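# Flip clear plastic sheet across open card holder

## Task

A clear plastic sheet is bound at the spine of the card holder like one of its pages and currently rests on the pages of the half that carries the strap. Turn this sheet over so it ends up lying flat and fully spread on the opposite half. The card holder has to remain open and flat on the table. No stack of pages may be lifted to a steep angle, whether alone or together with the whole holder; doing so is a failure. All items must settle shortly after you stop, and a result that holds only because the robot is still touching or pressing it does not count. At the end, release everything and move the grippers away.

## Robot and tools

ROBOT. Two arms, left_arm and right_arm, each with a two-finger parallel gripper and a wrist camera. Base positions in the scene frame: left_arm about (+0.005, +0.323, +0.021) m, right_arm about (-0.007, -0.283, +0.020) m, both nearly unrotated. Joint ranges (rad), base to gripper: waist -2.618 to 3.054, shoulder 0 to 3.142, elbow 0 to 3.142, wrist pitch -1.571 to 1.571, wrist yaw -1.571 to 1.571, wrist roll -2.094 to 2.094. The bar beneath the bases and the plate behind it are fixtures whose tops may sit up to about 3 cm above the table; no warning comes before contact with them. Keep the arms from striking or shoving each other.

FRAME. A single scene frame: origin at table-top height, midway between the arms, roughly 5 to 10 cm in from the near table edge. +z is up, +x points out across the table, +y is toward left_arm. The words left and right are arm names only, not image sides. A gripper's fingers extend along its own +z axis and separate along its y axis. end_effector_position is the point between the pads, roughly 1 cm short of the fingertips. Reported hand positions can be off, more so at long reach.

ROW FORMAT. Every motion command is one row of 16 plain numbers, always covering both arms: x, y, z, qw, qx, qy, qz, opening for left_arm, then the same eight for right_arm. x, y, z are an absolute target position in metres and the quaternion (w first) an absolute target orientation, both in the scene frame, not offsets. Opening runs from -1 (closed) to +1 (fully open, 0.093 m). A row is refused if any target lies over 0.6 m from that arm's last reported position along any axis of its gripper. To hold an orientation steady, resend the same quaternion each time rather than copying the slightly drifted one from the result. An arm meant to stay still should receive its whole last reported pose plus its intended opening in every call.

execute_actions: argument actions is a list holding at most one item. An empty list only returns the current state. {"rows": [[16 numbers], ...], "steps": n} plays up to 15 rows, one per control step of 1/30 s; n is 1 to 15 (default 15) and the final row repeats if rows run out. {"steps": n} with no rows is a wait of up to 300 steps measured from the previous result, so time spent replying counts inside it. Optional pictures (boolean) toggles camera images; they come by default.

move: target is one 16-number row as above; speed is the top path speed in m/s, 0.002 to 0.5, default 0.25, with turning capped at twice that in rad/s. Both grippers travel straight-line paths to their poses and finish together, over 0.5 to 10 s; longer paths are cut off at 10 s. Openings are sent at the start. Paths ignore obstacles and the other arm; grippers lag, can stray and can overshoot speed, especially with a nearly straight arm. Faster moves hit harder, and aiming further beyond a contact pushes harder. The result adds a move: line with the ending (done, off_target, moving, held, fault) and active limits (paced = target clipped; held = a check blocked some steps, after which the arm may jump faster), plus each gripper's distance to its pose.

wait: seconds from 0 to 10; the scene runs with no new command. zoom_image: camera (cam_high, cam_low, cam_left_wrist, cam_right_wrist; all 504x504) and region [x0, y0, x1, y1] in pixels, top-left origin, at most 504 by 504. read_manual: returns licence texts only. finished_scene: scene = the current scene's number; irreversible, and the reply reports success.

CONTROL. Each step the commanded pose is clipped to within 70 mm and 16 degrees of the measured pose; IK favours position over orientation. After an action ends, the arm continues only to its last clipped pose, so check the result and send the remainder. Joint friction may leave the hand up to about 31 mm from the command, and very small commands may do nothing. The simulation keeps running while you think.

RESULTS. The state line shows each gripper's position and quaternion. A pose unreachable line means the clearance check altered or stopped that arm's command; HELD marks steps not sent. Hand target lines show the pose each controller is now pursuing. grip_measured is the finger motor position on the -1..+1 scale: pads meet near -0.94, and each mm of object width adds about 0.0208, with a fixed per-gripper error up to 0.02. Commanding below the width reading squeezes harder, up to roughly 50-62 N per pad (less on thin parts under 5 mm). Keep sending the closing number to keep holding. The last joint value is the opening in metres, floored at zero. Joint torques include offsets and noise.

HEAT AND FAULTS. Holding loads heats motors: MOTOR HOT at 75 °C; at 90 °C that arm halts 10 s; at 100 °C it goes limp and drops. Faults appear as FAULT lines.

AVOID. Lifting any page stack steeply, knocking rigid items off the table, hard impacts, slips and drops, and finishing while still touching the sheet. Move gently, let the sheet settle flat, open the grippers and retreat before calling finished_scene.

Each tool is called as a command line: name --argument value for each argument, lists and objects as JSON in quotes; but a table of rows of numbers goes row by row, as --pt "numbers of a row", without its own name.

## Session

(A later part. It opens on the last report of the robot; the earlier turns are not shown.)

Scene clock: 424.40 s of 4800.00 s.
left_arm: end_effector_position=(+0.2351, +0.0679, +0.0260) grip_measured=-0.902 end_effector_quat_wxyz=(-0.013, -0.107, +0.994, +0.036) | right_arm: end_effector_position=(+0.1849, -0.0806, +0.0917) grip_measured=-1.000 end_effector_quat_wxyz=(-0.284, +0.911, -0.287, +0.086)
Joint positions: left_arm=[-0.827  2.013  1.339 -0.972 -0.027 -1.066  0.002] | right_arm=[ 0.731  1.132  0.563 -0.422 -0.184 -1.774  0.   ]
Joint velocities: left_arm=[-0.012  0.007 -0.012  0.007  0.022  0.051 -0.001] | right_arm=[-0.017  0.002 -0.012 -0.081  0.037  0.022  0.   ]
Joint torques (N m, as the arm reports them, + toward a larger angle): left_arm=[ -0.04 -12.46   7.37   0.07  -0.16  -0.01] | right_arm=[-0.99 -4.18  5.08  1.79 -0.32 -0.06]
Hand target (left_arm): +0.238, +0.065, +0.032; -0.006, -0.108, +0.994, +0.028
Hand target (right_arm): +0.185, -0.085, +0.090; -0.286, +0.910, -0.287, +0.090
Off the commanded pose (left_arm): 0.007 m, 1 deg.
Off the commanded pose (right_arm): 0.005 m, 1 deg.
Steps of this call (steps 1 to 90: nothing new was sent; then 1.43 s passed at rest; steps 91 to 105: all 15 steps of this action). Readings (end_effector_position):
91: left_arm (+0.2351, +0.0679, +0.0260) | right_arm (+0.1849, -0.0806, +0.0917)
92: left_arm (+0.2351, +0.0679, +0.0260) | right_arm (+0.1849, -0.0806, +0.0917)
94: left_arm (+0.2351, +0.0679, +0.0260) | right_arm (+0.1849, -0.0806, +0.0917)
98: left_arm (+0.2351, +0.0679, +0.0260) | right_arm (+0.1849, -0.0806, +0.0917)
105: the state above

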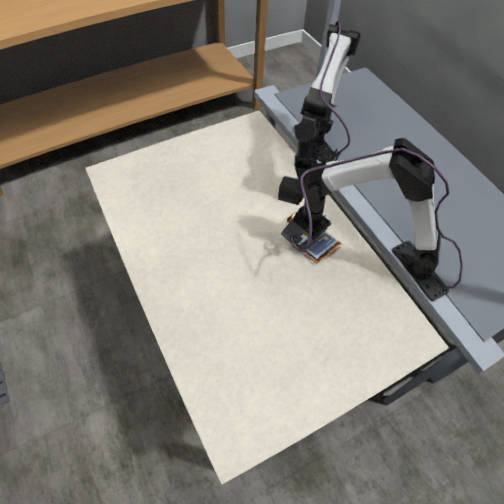

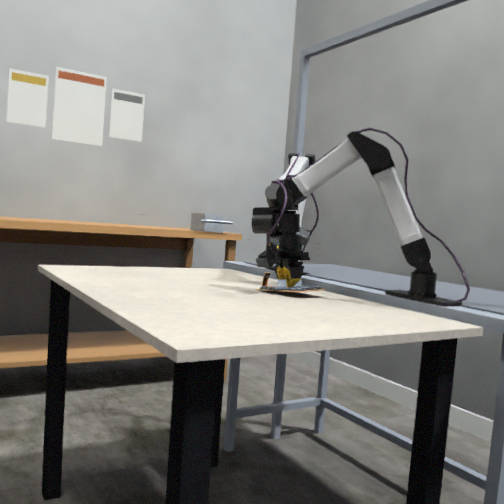

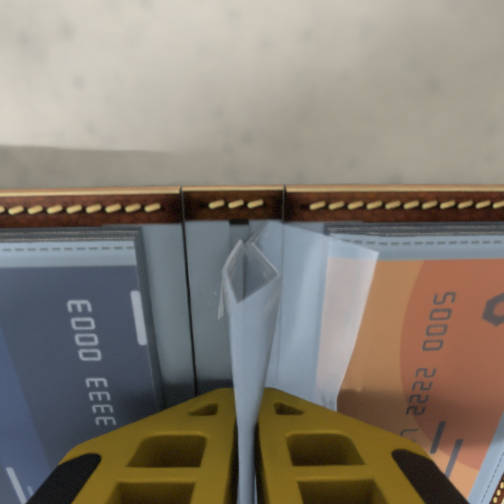

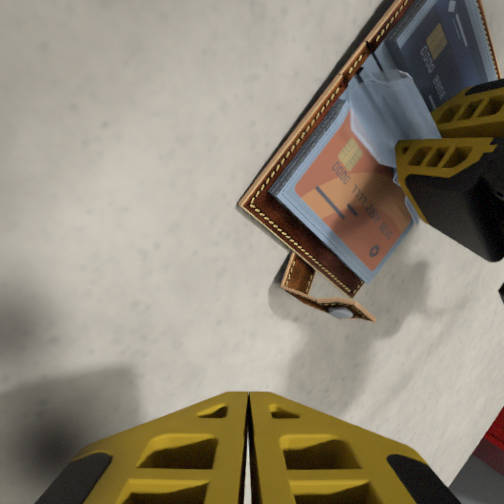

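execute_actions --actions '[{"rows": [[0.238,0.065,0.032,-0.006,-0.108,0.994,0.028,-0.895,0.185,-0.085,0.09,0.2867,-0.9095,0.2868,-0.0904,-1],[0.238,0.065,0.032,-0.006,-0.108,0.994,0.028,-0.89,0.185,-0.085,0.09,0.2867,-0.9095,0.2868,-0.0904,-1],[0.238,0.065,0.032,-0.006,-0.108,0.994,0.028,-0.885,0.185,-0.085,0.09,0.2867,-0.9095,0.2868,-0.0904,-1],[0.238,0.065,0.032,-0.006,-0.108,0.994,0.028,-0.88,0.185,-0.085,0.09,0.2867,-0.9095,0.2868,-0.0904,-1],[0.238,0.065,0.032,-0.006,-0.108,0.994,0.028,-0.875,0.185,-0.085,0.09,0.2867,-0.9095,0.2868,-0.0904,-1],[0.238,0.065,0.032,-0.006,-0.108,0.994,0.028,-0.87,0.185,-0.085,0.09,0.2867,-0.9095,0.2868,-0.0904,-1],[0.238,0.065,0.032,-0.006,-0.108,0.994,0.028,-0.865,0.185,-0.085,0.09,0.2867,-0.9095,0.2868,-0.0904,-1],[0.238,0.065,0.032,-0.006,-0.108,0.994,0.028,-0.86,0.185,-0.085,0.09,0.2867,-0.9095,0.2868,-0.0904,-1]], "steps": 15}]'

zoom_image --camera "cam_low" --region '[240, 250, 340, 310]'

Scene clock: 431.67 s of 4800.00 s.
left_arm: end_effector_position=(+0.2351, +0.0679, +0.0260) grip_measured=-0.862 end_effector_quat_wxyz=(-0.013, -0.107, +0.994, +0.036) | right_arm: end_effector_position=(+0.1849, -0.0806, +0.0917) grip_measured=-1.000 end_effector_quat_wxyz=(-0.284, +0.911, -0.287, +0.086)
Joint positions: left_arm=[-0.827  2.013  1.339 -0.972 -0.027 -1.066  0.004] | right_arm=[ 0.731  1.132  0.563 -0.422 -0.184 -1.774  0.   ]
Joint velocities: left_arm=[-0.007  0.002 -0.012  0.007  0.007  0.022  0.   ] | right_arm=[-0.007 -0.007 -0.032  0.007  0.051  0.022  0.   ]
Joint torques (N m, as the arm reports them, + toward a larger angle): left_arm=[ -0.06 -12.47   7.42   0.05  -0.16  -0.01] | right_arm=[-0.98 -4.19  5.08  1.79 -0.32 -0.06]
Hand target (left_arm): +0.238, +0.065, +0.032; -0.006, -0.108, +0.994, +0.028
Hand target (right_arm): +0.185, -0.085, +0.090; -0.286, +0.910, -0.287, +0.090
Off the commanded pose (left_arm): 0.007 m, 1 deg.
Off the commanded pose (right_arm): 0.005 m, 1 deg.
Steps of this call (steps 1 to 90: nothing new was sent; then 3.77 s passed at rest; steps 91 to 105: all 15 steps of this action). Readings (end_effector_position):
91: left_arm (+0.2351, +0.0679, +0.0260) | right_arm (+0.1849, -0.0806, +0.0917)
92: left_arm (+0.2351, +0.0679, +0.0260) | right_arm (+0.1849, -0.0806, +0.0917)
94: left_arm (+0.2351, +0.0679, +0.0260) | right_arm (+0.1849, -0.0806, +0.0917)
98: left_arm (+0.2351, +0.0679, +0.0260) | right_arm (+0.1849, -0.0806, +0.0917)
105: the state above

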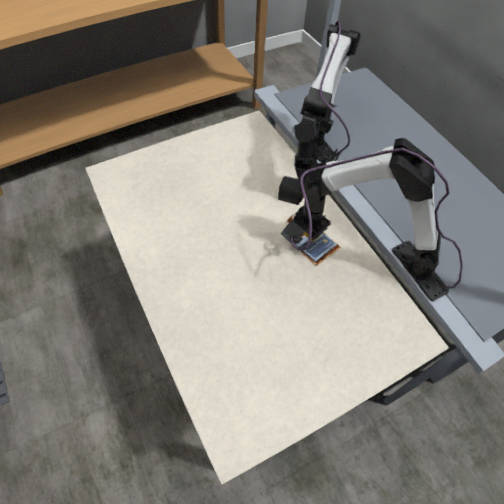

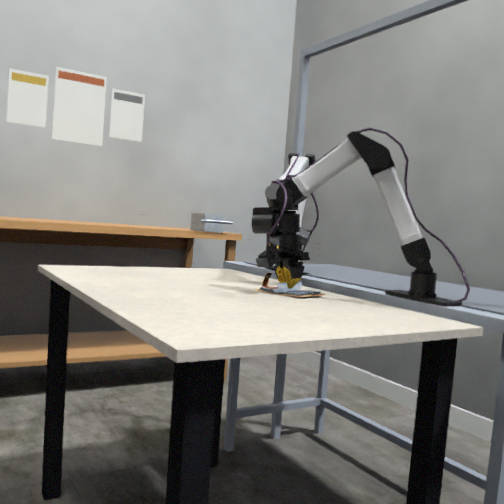

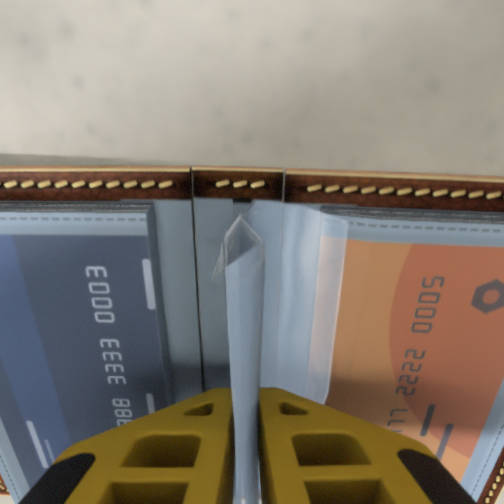

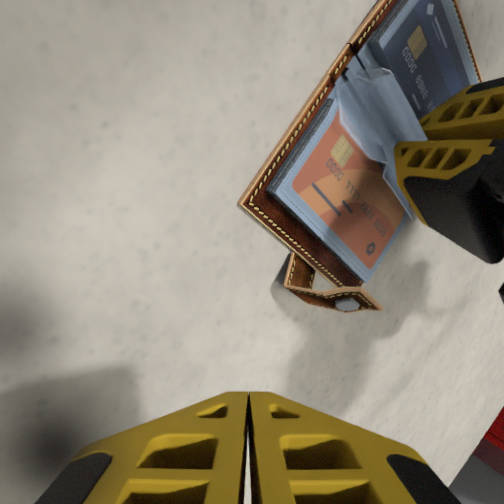

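Region (240, 250, 340, 310) of cam_low's 504x504 image, scaled by 5.040, with more detail than that image has; it fills the top 302 rows of this view, and the rest is white.

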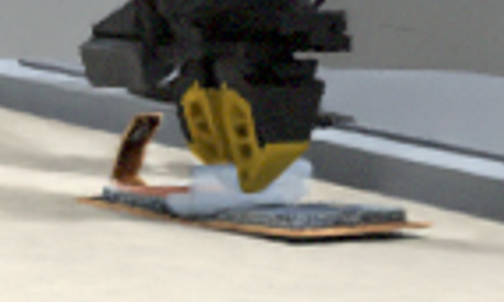

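move --target '[0.2351, 0.0679, 0.026, -0.013, -0.107, 0.994, 0.036, -0.86, 0.208, -0.010, 0.028, 0.2867, -0.9095, 0.2868, -0.0904, -1.0]' --speed 0.08

Scene clock: 446.73 s of 4800.00 s.
left_arm: end_effector_position=(+0.2351, +0.0679, +0.0260) grip_measured=-0.862 end_effector_quat_wxyz=(-0.013, -0.107, +0.994, +0.036) | right_arm: end_effector_position=(+0.2056, -0.0143, +0.0298) grip_measured=-1.000 end_effector_quat_wxyz=(-0.287, +0.911, -0.284, +0.088)
Joint positions: left_arm=[-0.827  2.013  1.339 -0.972 -0.027 -1.066  0.004] | right_arm=[ 0.893  1.563  0.586  0.012 -0.094 -1.644  0.   ]
Joint velocities: left_arm=[ 0.007 -0.002 -0.017 -0.022 -0.007 -0.007  0.002] | right_arm=[-0.007 -0.012 -0.012  0.007 -0.037 -0.051  0.   ]
Joint torques (N m, as the arm reports them, + toward a larger angle): left_arm=[ -0.03 -11.27   6.79   0.05  -0.14   0.  ] | right_arm=[ 0.88 -4.23  6.81  1.84 -0.13  0.13]
Hand target (left_arm): +0.235, +0.068, +0.026; -0.013, -0.107, +0.994, +0.036
Hand target (right_arm): +0.209, -0.010, +0.029; -0.287, +0.909, -0.287, +0.092
Off the commanded pose (left_arm): 0.000 m, 0 deg.
Off the commanded pose (right_arm): 0.005 m, 0 deg.
After step 90, 10.27 s passed at rest.
move: done

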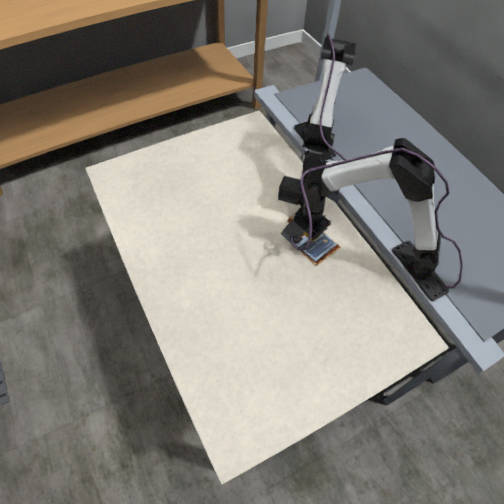

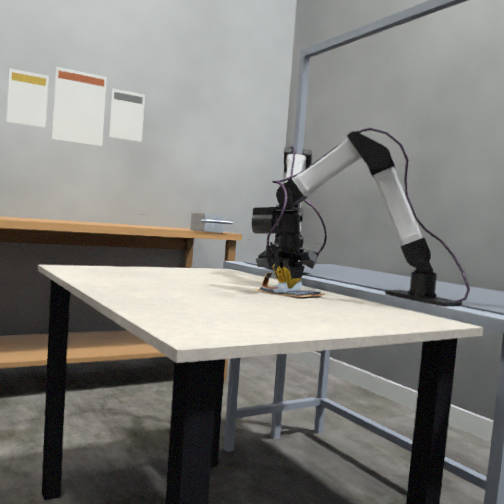

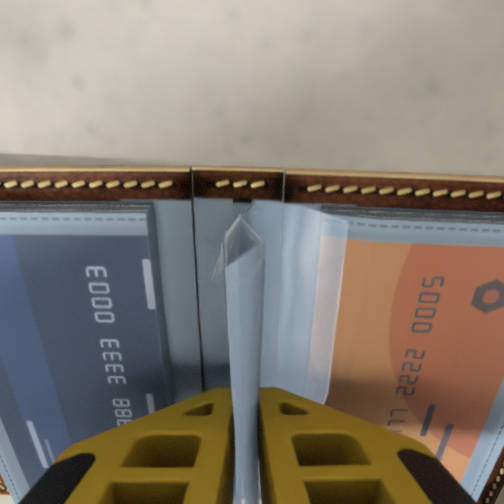

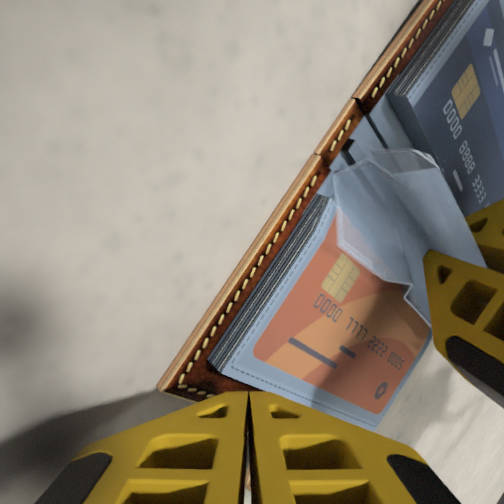

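Reached without block. Now press onto the page.

move --target '[0.2351, 0.0679, 0.026, -0.013, -0.107, 0.994, 0.036, -0.86, 0.214, -0.002, 0.006, 0.2867, -0.9095, 0.2868, -0.0904, -1.0]' --speed 0.02

Scene clock: 450.10 s of 4800.00 s.
left_arm: end_effector_position=(+0.2365, +0.0734, +0.0264) grip_measured=-0.861 end_effector_quat_wxyz=(-0.006, -0.106, +0.993, +0.049) | right_arm: end_effector_position=(+0.2156, -0.0023, +0.0200) grip_measured=-1.000 end_effector_quat_wxyz=(-0.306, +0.904, -0.282, +0.096)
Joint positions: left_arm=[-0.827  2.013  1.339 -0.985 -0.055 -1.066  0.004] | right_arm=[ 0.895  1.647  0.586  0.138 -0.092 -1.639  0.   ]
Joint velocities: left_arm=[-0.017 -0.007 -0.002 -0.007  0.037 -0.022 -0.   ] | right_arm=[ 0.022 -0.007 -0.002 -0.007 -0.037  0.022  0.   ]
Joint torques (N m, as the arm reports them, + toward a larger angle): left_arm=[ -0.06 -11.29   6.78   0.14   0.16   0.01] | right_arm=[ 1.2  -3.    6.44  1.76 -0.13  0.14]
Hand target (left_arm): +0.235, +0.068, +0.026; -0.013, -0.107, +0.994, +0.036
Hand target (right_arm): +0.214, -0.003, +0.007; -0.287, +0.910, -0.287, +0.091
Off the commanded pose (left_arm): 0.006 m, 2 deg.
Off the commanded pose (right_arm): 0.014 m, 2 deg.
move: off_target (right_arm)

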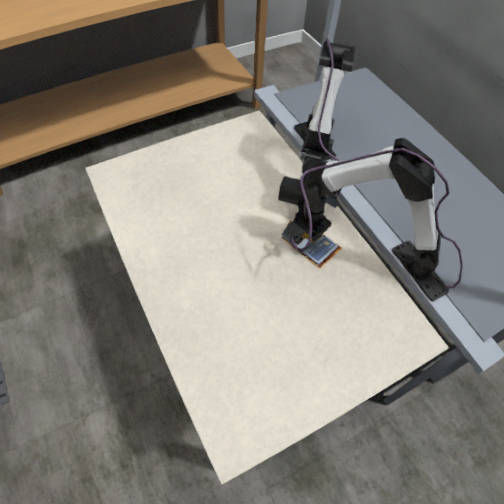

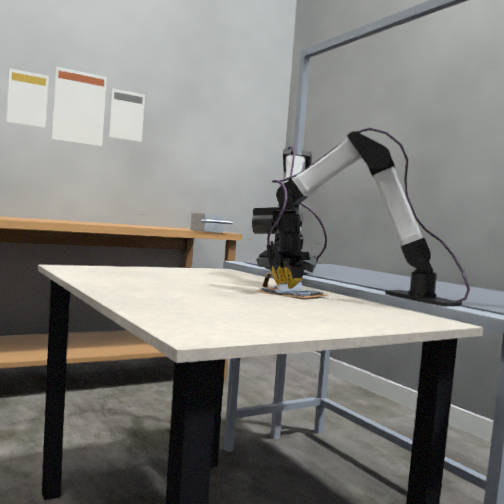

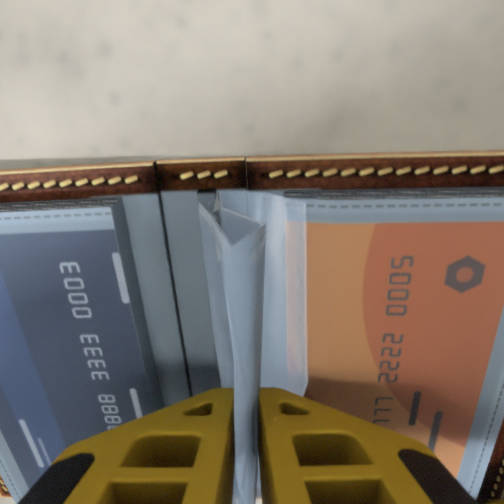

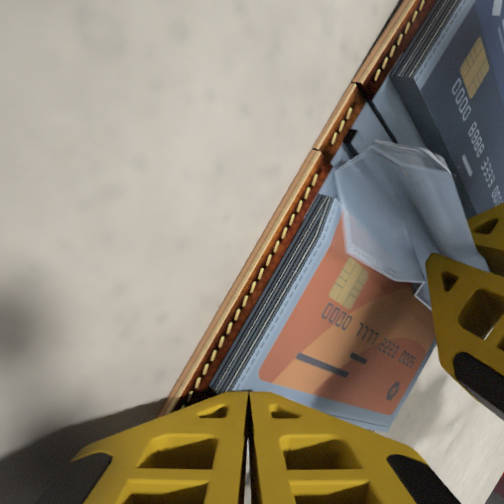

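execute_actions --actions '[{"rows": [[0.2362,0.0745,0.027,-0.006,-0.107,0.994,0.04,-0.87,0.214,-0.002,0.006,0.2867,-0.9095,0.2868,-0.0904,-1],[0.236,0.0757,0.0277,-0.006,-0.107,0.994,0.04,-0.87,0.214,-0.002,0.006,0.2867,-0.9095,0.2868,-0.0904,-1],[0.2357,0.0769,0.0284,-0.006,-0.107,0.994,0.04,-0.87,0.214,-0.002,0.006,0.2867,-0.9095,0.2868,-0.0904,-1],[0.2354,0.0781,0.0291,-0.006,-0.107,0.994,0.04,-0.87,0.214,-0.002,0.006,0.2867,-0.9095,0.2868,-0.0904,-1],[0.2352,0.0793,0.0298,-0.006,-0.107,0.994,0.04,-0.87,0.214,-0.002,0.006,0.2867,-0.9095,0.2868,-0.0904,-1],[0.2349,0.0805,0.0305,-0.006,-0.107,0.994,0.04,-0.87,0.214,-0.002,0.006,0.2867,-0.9095,0.2868,-0.0904,-1],[0.2346,0.0817,0.0312,-0.006,-0.107,0.994,0.04,-0.87,0.214,-0.002,0.006,0.2867,-0.9095,0.2868,-0.0904,-1],[0.2344,0.0829,0.0319,-0.006,-0.107,0.994,0.04,-0.87,0.214,-0.002,0.006,0.2867,-0.9095,0.2868,-0.0904,-1],[0.2341,0.0841,0.0326,-0.006,-0.107,0.994,0.04,-0.87,0.214,-0.002,0.006,0.2867,-0.9095,0.2868,-0.0904,-1],[0.2338,0.0853,0.0333,-0.006,-0.107,0.994,0.04,-0.87,0.214,-0.002,0.006,0.2867,-0.9095,0.2868,-0.0904,-1],[0.2336,0.0865,0.034,-0.006,-0.107,0.994,0.04,-0.87,0.214,-0.002,0.006,0.2867,-0.9095,0.2868,-0.0904,-1],[0.2333,0.0877,0.0347,-0.006,-0.107,0.994,0.04,-0.87,0.214,-0.002,0.006,0.2867,-0.9095,0.2868,-0.0904,-1],[0.233,0.0889,0.0354,-0.006,-0.107,0.994,0.04,-0.87,0.214,-0.002,0.006,0.2867,-0.9095,0.2868,-0.0904,-1],[0.2328,0.0901,0.0361,-0.006,-0.107,0.994,0.04,-0.87,0.214,-0.002,0.006,0.2867,-0.9095,0.2868,-0.0904,-1],[0.2325,0.0913,0.037,-0.006,-0.107,0.994,0.04,-0.87,0.214,-0.002,0.006,0.2867,-0.9095,0.2868,-0.0904,-1]], "steps": 15}]' --pictures false

execute_actions --actions '[{"rows": [[0.2325,0.0913,0.037,-0.006,-0.107,0.994,0.04,-0.87,0.214,-0.002,0.006,0.2867,-0.9095,0.2868,-0.0904,-1]], "steps": 10}]'

zoom_image --camera "cam_low" --region '[240, 250, 340, 310]'

Scene clock: 461.53 s of 4800.00 s.
left_arm: end_effector_position=(+0.2340, +0.0851, +0.0325) grip_measured=-0.868 end_effector_quat_wxyz=(-0.005, -0.109, +0.993, +0.045) | right_arm: end_effector_position=(+0.2175, +0.0005, +0.0201) grip_measured=-1.000 end_effector_quat_wxyz=(-0.311, +0.903, -0.281, +0.098)
Joint positions: left_arm=[-0.809  1.961  1.29  -0.98  -0.054 -1.053  0.004] | right_arm=[ 0.897  1.657  0.586  0.162 -0.091 -1.639  0.   ]
Joint velocities: left_arm=[ 0.037 -0.149 -0.125 -0.007  0.007  0.051  0.   ] | right_arm=[ 0.007 -0.002 -0.007 -0.007  0.051 -0.066  0.   ]
Joint torques (N m, as the arm reports them, + toward a larger angle): left_arm=[  0.65 -12.83   5.18   0.08  -0.09   0.05] | right_arm=[ 1.08 -3.74  6.4   1.54 -0.14  0.12]
Hand target (left_arm): +0.232, +0.091, +0.037; -0.006, -0.107, +0.993, +0.040
Hand target (right_arm): +0.214, -0.003, +0.007; -0.287, +0.910, -0.286, +0.091
Off the commanded pose (left_arm): 0.008 m, 1 deg.
Off the commanded pose (right_arm): 0.015 m, 3 deg.
Steps of this call (steps 1 to 90: nothing new was sent; then 7.93 s passed at rest; steps 91 to 105: all 15 steps of this action). Readings (end_effector_position):
91: left_arm (+0.2369, +0.0738, +0.0264) | right_arm (+0.2158, -0.0022, +0.0200)
92: left_arm (+0.2372, +0.0741, +0.0264) | right_arm (+0.2159, -0.0021, +0.0201)
94: left_arm (+0.2373, +0.0753, +0.0263) | right_arm (+0.2160, -0.0019, +0.0202)
98: left_arm (+0.2362, +0.0791, +0.0283) | right_arm (+0.2169, -0.0009, +0.0201)
105: the state above

Scene clock: 461.87 s of 4800.00 s.
left_arm: end_effector_position=(+0.2343, +0.0861, +0.0352) grip_measured=-0.868 end_effector_quat_wxyz=(-0.004, -0.107, +0.993, +0.042) | right_arm: end_effector_position=(+0.2176, +0.0006, +0.0202) grip_measured=-1.000 end_effector_quat_wxyz=(-0.312, +0.902, -0.281, +0.098)
Joint positions: left_arm=[-0.805  1.949  1.285 -0.98  -0.051 -1.046  0.004] | right_arm=[ 0.897  1.657  0.586  0.163 -0.091 -1.639  0.   ]
Joint velocities: left_arm=[ 0.002 -0.012  0.002  0.051 -0.051 -0.022 -0.001] | right_arm=[ 0.012  0.022 -0.002 -0.037 -0.022  0.007  0.   ]
Joint torques (N m, as the arm reports them, + toward a larger angle): left_arm=[  0.58 -12.53   5.16   0.07  -0.1    0.08] | right_arm=[ 1.06 -3.72  6.38  1.57 -0.13  0.12]
Hand target (left_arm): +0.232, +0.091, +0.037; -0.006, -0.107, +0.993, +0.040
Hand target (right_arm): +0.214, -0.003, +0.007; -0.287, +0.910, -0.286, +0.091
Off the commanded pose (left_arm): 0.006 m, 0 deg.
Off the commanded pose (right_arm): 0.015 m, 3 deg.
Steps of this call (steps 1 to 10: all 10 steps of this action). Readings (end_effector_position):
1: left_arm (+0.2339, +0.0859, +0.0331) | right_arm (+0.2175, +0.0006, +0.0201)
2: left_arm (+0.2340, +0.0862, +0.0338) | right_arm (+0.2176, +0.0006, +0.0202)
4: left_arm (+0.2344, +0.0863, +0.0349) | right_arm (+0.2176, +0.0006, +0.0202)
8: left_arm (+0.2343, +0.0861, +0.0352) | right_arm (+0.2176, +0.0006, +0.0202)
10: the state above

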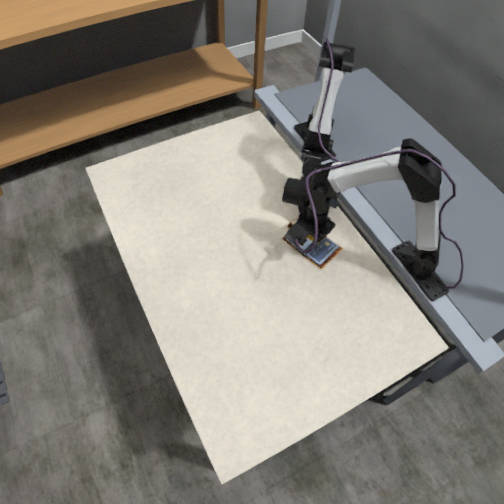

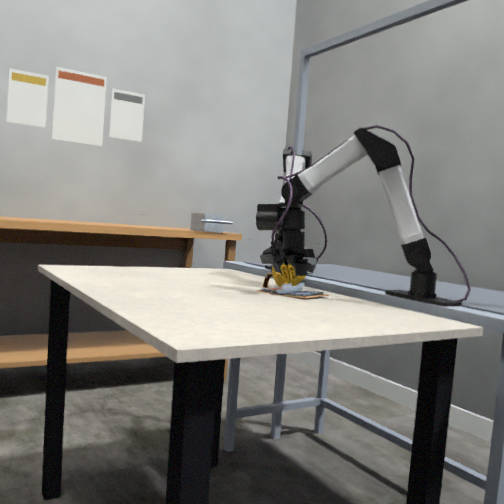

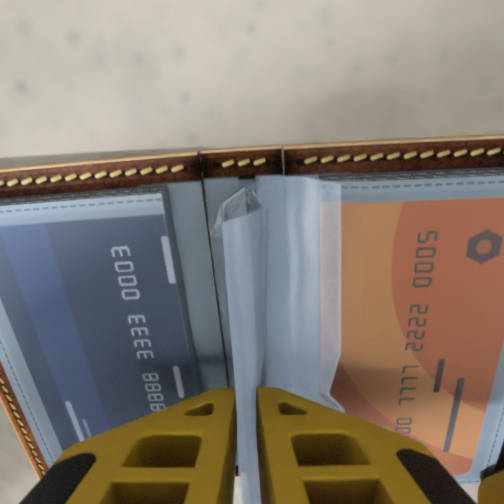

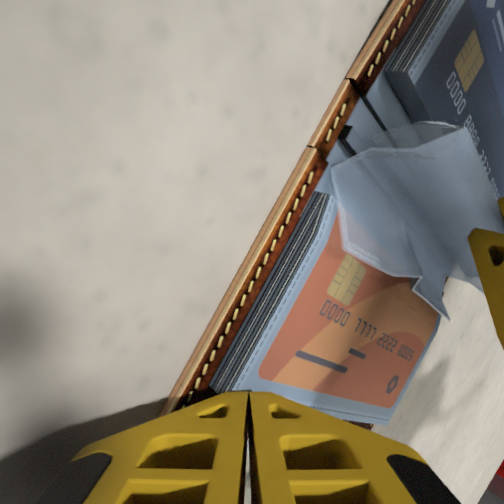

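Region (240, 250, 340, 310) of cam_low's 504x504 image, scaled by 5.040, with more detail than that image has; it fills the top 302 rows of this view, and the rest is white.

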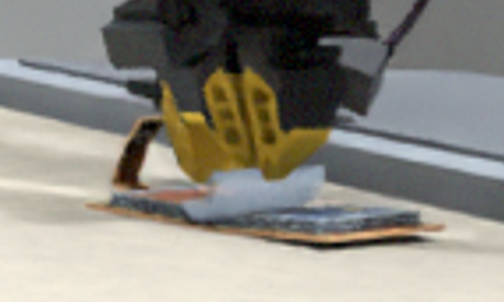

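execute_actions --actions '[]'

Scene clock: 476.27 s of 4800.00 s.
left_arm: end_effector_position=(+0.2343, +0.0861, +0.0352) grip_measured=-0.868 end_effector_quat_wxyz=(-0.004, -0.107, +0.993, +0.042) | right_arm: end_effector_position=(+0.2176, +0.0006, +0.0202) grip_measured=-1.000 end_effector_quat_wxyz=(-0.312, +0.902, -0.281, +0.098)
Joint positions: left_arm=[-0.805  1.949  1.285 -0.98  -0.051 -1.045  0.004] | right_arm=[ 0.897  1.657  0.586  0.163 -0.091 -1.639  0.   ]
Joint velocities: left_arm=[ 0.007 -0.007  0.012 -0.007  0.037 -0.007  0.   ] | right_arm=[-0.017  0.017  0.007 -0.007 -0.081  0.037  0.   ]
Joint torques (N m, as the arm reports them, + toward a larger angle): left_arm=[  0.56 -12.46   5.11   0.09  -0.08   0.09] | right_arm=[ 1.06 -3.71  6.37  1.57 -0.14  0.12]
Hand target (left_arm): +0.232, +0.091, +0.037; -0.006, -0.107, +0.993, +0.040
Hand target (right_arm): +0.214, -0.003, +0.007; -0.287, +0.910, -0.286, +0.091
Off the commanded pose (left_arm): 0.006 m, 0 deg.
Off the commanded pose (right_arm): 0.015 m, 3 deg.
Steps of this call (steps 1 to 90: nothing new was sent; then 11.40 s passed at rest). Readings (end_effector_position):
1: left_arm (+0.2343, +0.0861, +0.0352) | right_arm (+0.2176, +0.0006, +0.0202)
2: left_arm (+0.2343, +0.0861, +0.0352) | right_arm (+0.2176, +0.0006, +0.0202)
4: left_arm (+0.2343, +0.0861, +0.0352) | right_arm (+0.2176, +0.0006, +0.0202)
8: left_arm (+0.2343, +0.0861, +0.0352) | right_arm (+0.2176, +0.0006, +0.0202)
90: the state above

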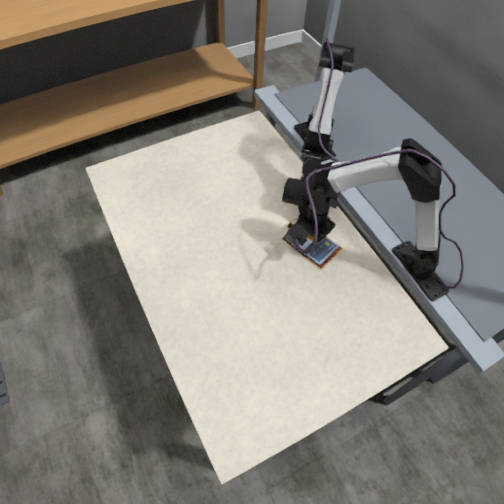

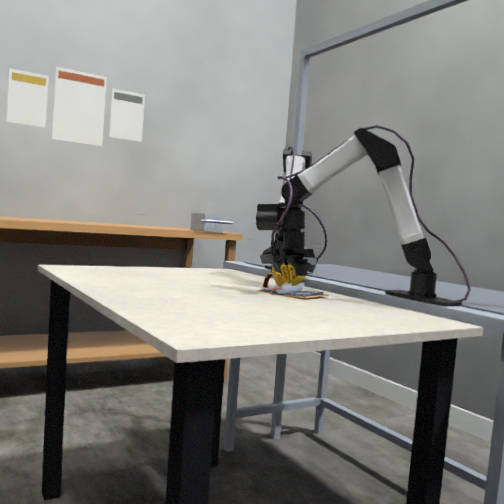

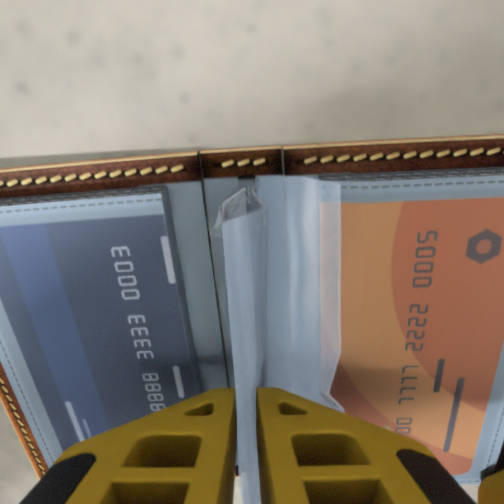

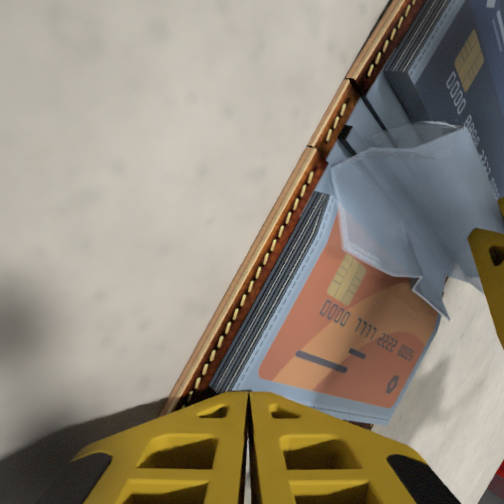

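zoom_image --camera "cam_low" --region '[240, 250, 340, 310]'

zoom_image --camera "cam_right_wrist" --region '[280, 60, 504, 360]'

Region (240, 250, 340, 310) of cam_low's 504x504 image, scaled by 5.040, with more detail than that image has; it fills the top 302 rows of this view, and the rest is white.

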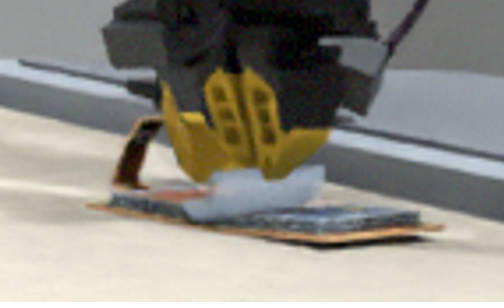

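Region (280, 60, 504, 360) of cam_right_wrist's 504x504 image, scaled by 1.680, with more detail than that image has; it fills the left 376 columns of this view, and the rest is white.

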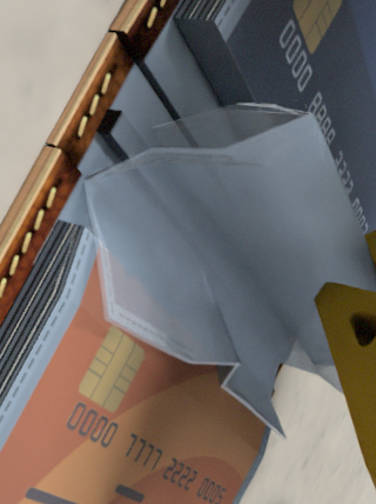

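execute_actions --actions '[{"rows": [[0.2325,0.0913,0.037,-0.006,-0.107,0.994,0.04,-0.96,0.214,-0.002,0.006,0.2867,-0.9095,0.2868,-0.0904,-1]], "steps": 12}]' --pictures false

execute_actions --actions '[{"rows": [[0.232,0.094,0.035,-0.006,-0.107,0.994,0.04,-0.96,0.214,-0.002,0.006,0.2867,-0.9095,0.2868,-0.0904,-1],[0.2315,0.096,0.034,-0.006,-0.107,0.994,0.04,-0.96,0.214,-0.002,0.006,0.2867,-0.9095,0.2868,-0.0904,-1],[0.231,0.098,0.033,-0.006,-0.107,0.994,0.04,-0.96,0.214,-0.002,0.006,0.2867,-0.9095,0.2868,-0.0904,-1],[0.2305,0.100,0.032,-0.006,-0.107,0.994,0.04,-0.96,0.214,-0.002,0.006,0.2867,-0.9095,0.2868,-0.0904,-1],[0.230,0.102,0.030,-0.006,-0.107,0.994,0.04,-0.96,0.214,-0.002,0.006,0.2867,-0.9095,0.2868,-0.0904,-1],[0.2295,0.104,0.028,-0.006,-0.107,0.994,0.04,-0.96,0.214,-0.002,0.006,0.2867,-0.9095,0.2868,-0.0904,-1],[0.229,0.106,0.026,-0.006,-0.107,0.994,0.04,-0.96,0.214,-0.002,0.006,0.2867,-0.9095,0.2868,-0.0904,-1]], "steps": 15}]'

Scene clock: 584.57 s of 4800.00 s.
left_arm: end_effector_position=(+0.2343, +0.0861, +0.0352) grip_measured=-0.957 end_effector_quat_wxyz=(-0.004, -0.107, +0.993, +0.042) | right_arm: end_effector_position=(+0.2176, +0.0006, +0.0202) grip_measured=-1.000 end_effector_quat_wxyz=(-0.312, +0.902, -0.281, +0.098)
Joint positions: left_arm=[-0.805  1.949  1.285 -0.98  -0.051 -1.045  0.   ] | right_arm=[ 0.897  1.657  0.586  0.163 -0.091 -1.639  0.   ]
Joint velocities: left_arm=[-0.002  0.017  0.022  0.007 -0.066 -0.022  0.   ] | right_arm=[-0.022 -0.017  0.017  0.007 -0.066 -0.022  0.   ]
Joint torques (N m, as the arm reports them, + toward a larger angle): left_arm=[  0.58 -12.46   5.2    0.05  -0.09   0.07] | right_arm=[ 1.07 -3.69  6.38  1.57 -0.13  0.11]
Hand target (left_arm): +0.232, +0.091, +0.037; -0.006, -0.107, +0.993, +0.040
Hand target (right_arm): +0.214, -0.003, +0.007; -0.287, +0.910, -0.286, +0.091
Off the commanded pose (left_arm): 0.006 m, 0 deg.
Off the commanded pose (right_arm): 0.015 m, 3 deg.
Steps of this call (steps 1 to 90: nothing new was sent; then 104.90 s passed at rest; steps 91 to 102: all 12 steps of this action). Readings (end_effector_position):
91: left_arm (+0.2343, +0.0861, +0.0352) | right_arm (+0.2176, +0.0006, +0.0202)
92: left_arm (+0.2343, +0.0861, +0.0352) | right_arm (+0.2176, +0.0006, +0.0202)
94: left_arm (+0.2343, +0.0861, +0.0352) | right_arm (+0.2176, +0.0006, +0.0202)
98: left_arm (+0.2343, +0.0861, +0.0352) | right_arm (+0.2176, +0.0006, +0.0202)
102: the state above

Scene clock: 585.07 s of 4800.00 s.
left_arm: end_effector_position=(+0.2293, +0.0979, +0.0258) grip_measured=-0.957 end_effector_quat_wxyz=(-0.008, -0.107, +0.994, +0.036) | right_arm: end_effector_position=(+0.2181, +0.0036, +0.0205) grip_measured=-1.000 end_effector_quat_wxyz=(-0.314, +0.902, -0.278, +0.098)
Joint positions: left_arm=[-0.785  1.92   1.204 -0.923 -0.039 -1.025  0.   ] | right_arm=[ 0.901  1.665  0.594  0.167 -0.091 -1.639  0.   ]
Joint velocities: left_arm=[-0.002 -0.032  0.007  0.037 -0.095  0.051  0.   ] | right_arm=[-0.007  0.002 -0.002 -0.007 -0.081  0.051  0.   ]
Joint torques (N m, as the arm reports them, + toward a larger angle): left_arm=[  0.82 -11.81   4.63   0.13  -0.26   0.06] | right_arm=[ 0.7  -4.24  5.89  1.53 -0.13  0.12]
Hand target (left_arm): +0.229, +0.106, +0.026; -0.006, -0.107, +0.993, +0.040
Hand target (right_arm): +0.214, -0.002, +0.007; -0.287, +0.910, -0.286, +0.090
Off the commanded pose (left_arm): 0.008 m, 0 deg.
Off the commanded pose (right_arm): 0.016 m, 3 deg.
Steps of this call (steps 1 to 15: all 15 steps of this action). Readings (end_effector_position):
1: left_arm (+0.2342, +0.0862, +0.0348) | right_arm (+0.2176, +0.0006, +0.0202)
2: left_arm (+0.2338, +0.0868, +0.0343) | right_arm (+0.2176, +0.0006, +0.0202)
4: left_arm (+0.2327, +0.0903, +0.0329) | right_arm (+0.2176, +0.0007, +0.0203)
8: left_arm (+0.2296, +0.0968, +0.0271) | right_arm (+0.2178, +0.0024, +0.0205)
15: the state above

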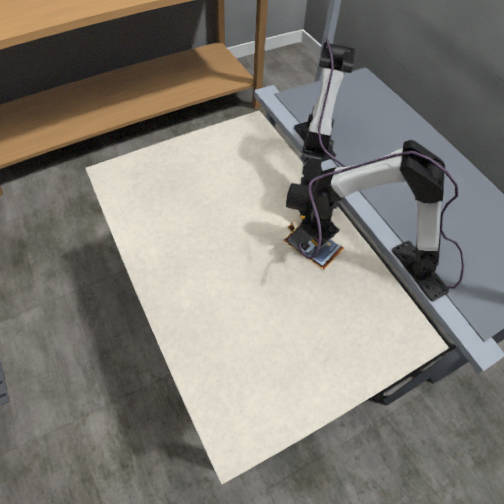

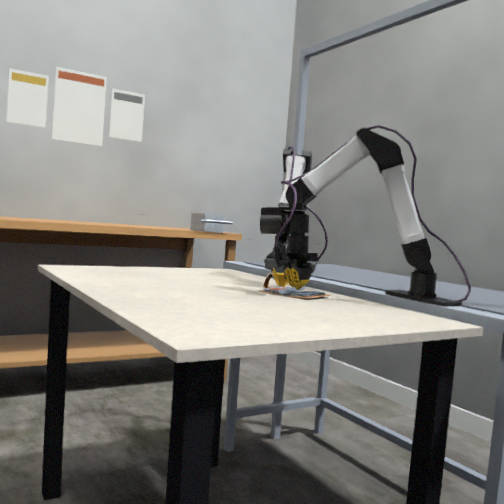

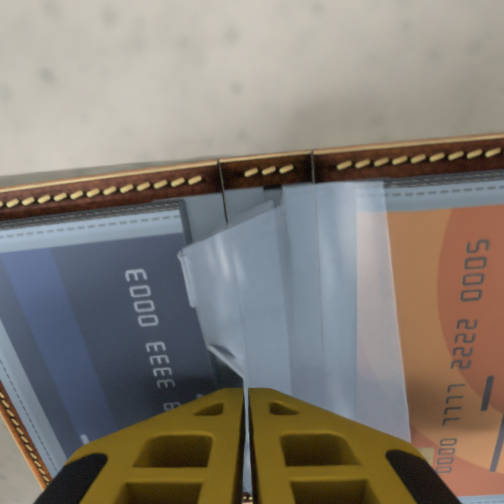

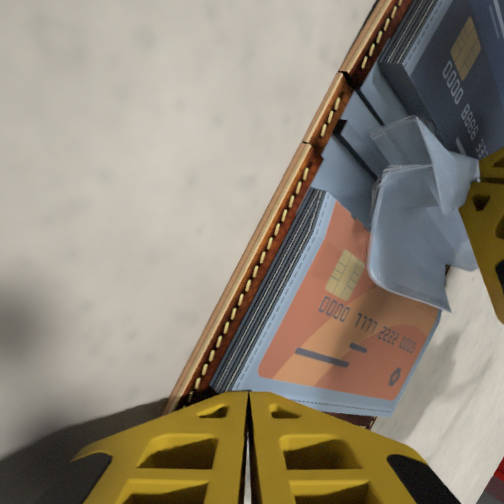

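zoom_image --camera "cam_low" --region '[250, 260, 340, 305]'

zoom_image --camera "cam_right_wrist" --region '[290, 60, 504, 340]'

Region (250, 260, 340, 305) of cam_low's 504x504 image, scaled by 5.600, with more detail than that image has.

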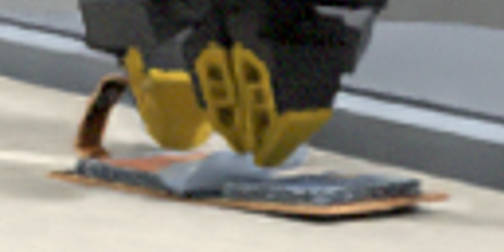

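Region (290, 60, 504, 340) of cam_right_wrist's 504x504 image, scaled by 1.800, with more detail than that image has; it fills the left 385 columns of this view, and the rest is white.

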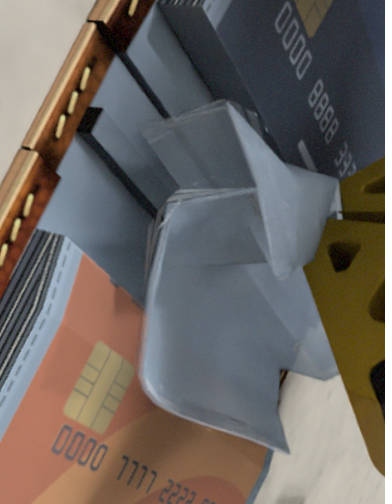

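execute_actions --actions '[{"rows": [[0.2285,0.108,0.025,-0.006,-0.107,0.994,0.04,-0.96,0.214,-0.002,0.006,0.2867,-0.9095,0.2868,-0.0904,-1],[0.228,0.110,0.025,-0.006,-0.107,0.994,0.04,-0.96,0.214,-0.002,0.006,0.2867,-0.9095,0.2868,-0.0904,-1],[0.2275,0.112,0.025,-0.006,-0.107,0.994,0.04,-0.96,0.214,-0.002,0.006,0.2867,-0.9095,0.2868,-0.0904,-1],[0.227,0.114,0.025,-0.006,-0.107,0.994,0.04,-0.96,0.214,-0.002,0.006,0.2867,-0.9095,0.2868,-0.0904,-1],[0.2265,0.116,0.025,-0.006,-0.107,0.994,0.04,-0.96,0.214,-0.002,0.006,0.2867,-0.9095,0.2868,-0.0904,-1]], "steps": 15}]'

Scene clock: 591.87 s of 4800.00 s.
left_arm: end_effector_position=(+0.2291, +0.1062, +0.0249) grip_measured=-0.957 end_effector_quat_wxyz=(-0.006, -0.108, +0.994, +0.030) | right_arm: end_effector_position=(+0.2163, +0.0012, +0.0148) grip_measured=-1.000 end_effector_quat_wxyz=(-0.304, +0.905, -0.280, +0.094)
Joint positions: left_arm=[-0.766  1.89   1.16  -0.897 -0.037 -1.007  0.   ] | right_arm=[ 0.901  1.678  0.594  0.159 -0.091 -1.638  0.   ]
Joint velocities: left_arm=[ 0.002 -0.002 -0.017  0.051  0.081  0.007  0.   ] | right_arm=[ 0.017 -0.012 -0.002  0.051 -0.022  0.037  0.   ]
Joint torques (N m, as the arm reports them, + toward a larger angle): left_arm=[  0.6  -11.43   4.7    0.04  -0.28   0.12] | right_arm=[ 0.66 -5.01  5.83  1.6  -0.13  0.12]
Hand target (left_arm): +0.226, +0.116, +0.025; -0.006, -0.107, +0.993, +0.040
Hand target (right_arm): +0.214, -0.002, +0.006; -0.287, +0.910, -0.286, +0.090
Off the commanded pose (left_arm): 0.010 m, 1 deg.
Off the commanded pose (right_arm): 0.010 m, 2 deg.
Steps of this call (steps 1 to 90: nothing new was sent; then 3.30 s passed at rest; steps 91 to 105: all 15 steps of this action). Readings (end_effector_position):
91: left_arm (+0.2293, +0.0979, +0.0258) | right_arm (+0.2181, +0.0036, +0.0205)
92: left_arm (+0.2292, +0.0981, +0.0256) | right_arm (+0.2181, +0.0036, +0.0205)
94: left_arm (+0.2289, +0.0993, +0.0250) | right_arm (+0.2181, +0.0037, +0.0205)
98: left_arm (+0.2289, +0.1036, +0.0255) | right_arm (+0.2179, +0.0034, +0.0198)
105: the state above

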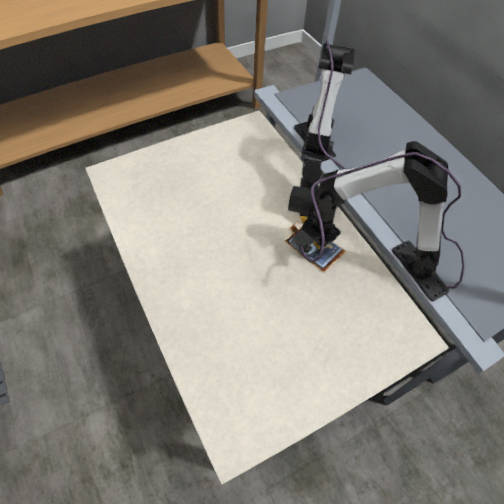

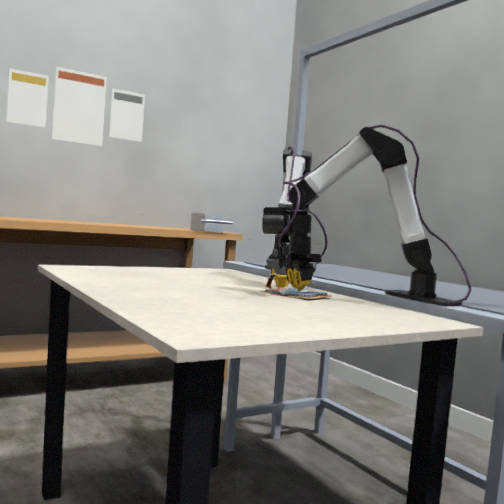

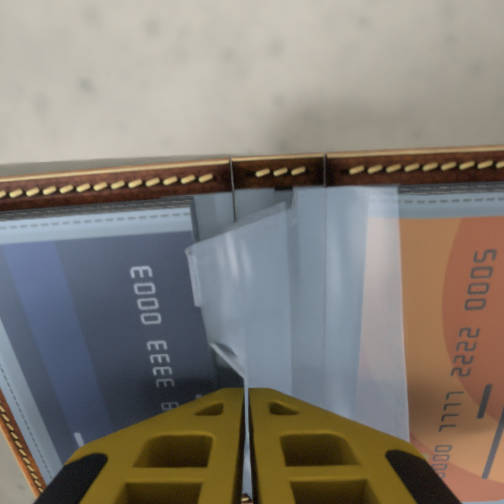

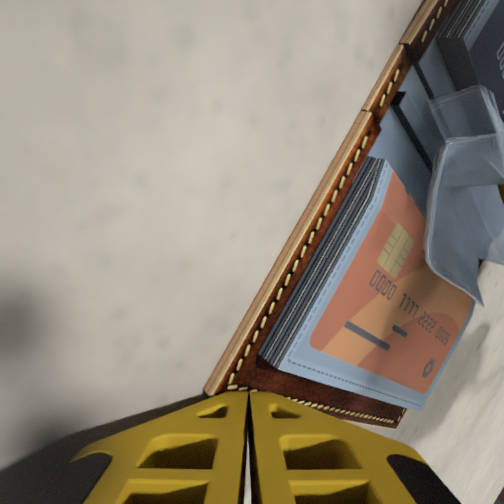

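zoom_image --camera "cam_low" --region '[260, 270, 320, 305]'

zoom_image --camera "cam_right_wrist" --region '[354, 60, 504, 330]'

Region (260, 270, 320, 305) of cam_low's 504x504 image, scaled by 8.400, with more detail than that image has; it fills the top 294 rows of this view, and the rest is white.

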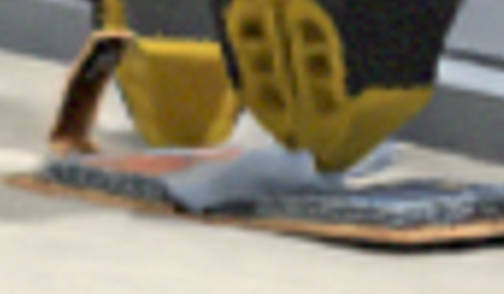

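Region (354, 60, 504, 330) of cam_right_wrist's 504x504 image, scaled by 1.867, with more detail than that image has.

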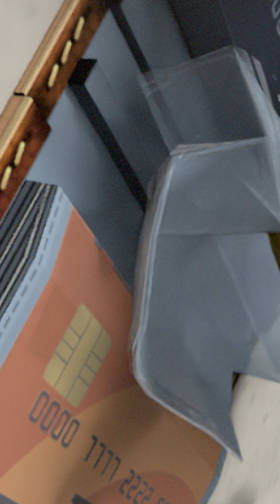

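move --target '[0.2291,0.1062,0.0249,-0.006,-0.108,0.994,0.030,-0.96,0.222,0.030,0.055,0.3407,-0.9361,0.0819,-0.0298,-0.56]' --speed 0.08

Scene clock: 641.40 s of 4800.00 s.
left_arm: end_effector_position=(+0.2292, +0.1062, +0.0249) grip_measured=-0.957 end_effector_quat_wxyz=(-0.006, -0.107, +0.994, +0.031) | right_arm: end_effector_position=(+0.2194, +0.0310, +0.0580) grip_measured=-0.562 end_effector_quat_wxyz=(-0.347, +0.933, -0.084, +0.036)
Joint positions: left_arm=[-0.766  1.89   1.16  -0.897 -0.037 -1.005  0.   ] | right_arm=[ 0.807  1.675  0.788 -0.064 -0.41  -2.051  0.018]
Joint velocities: left_arm=[-0.002 -0.017  0.002 -0.051 -0.007 -0.022  0.   ] | right_arm=[ 0.007  0.022  0.002 -0.022  0.007  0.007 -0.   ]
Joint torques (N m, as the arm reports them, + toward a larger angle): left_arm=[-0.03 -9.97  6.64  0.12 -0.11 -0.01] | right_arm=[-0.7  -5.71  7.25  1.54 -0.5  -0.06]
Hand target (left_arm): +0.229, +0.106, +0.025; -0.006, -0.108, +0.994, +0.030
Hand target (right_arm): +0.222, +0.030, +0.055; -0.342, +0.936, -0.082, +0.030
Off the commanded pose (left_arm): 0.000 m, 0 deg.
Off the commanded pose (right_arm): 0.004 m, 1 deg.
After step 90, 43.50 s passed at rest.
move: done

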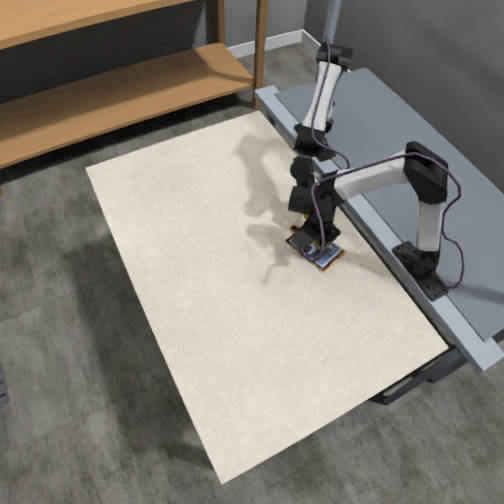

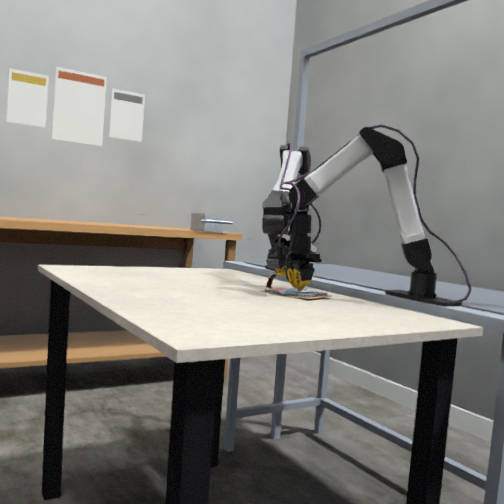

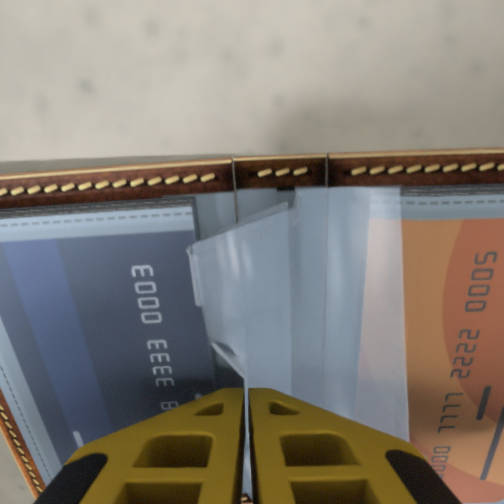

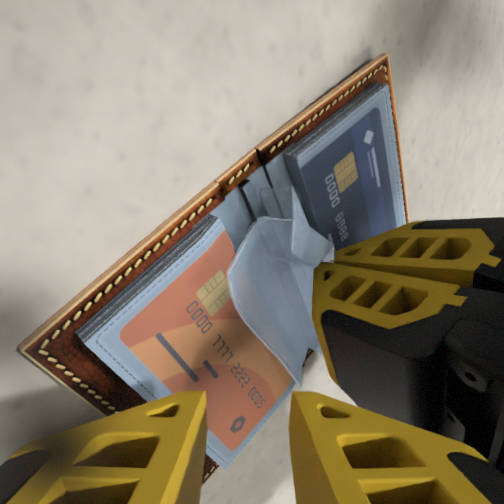

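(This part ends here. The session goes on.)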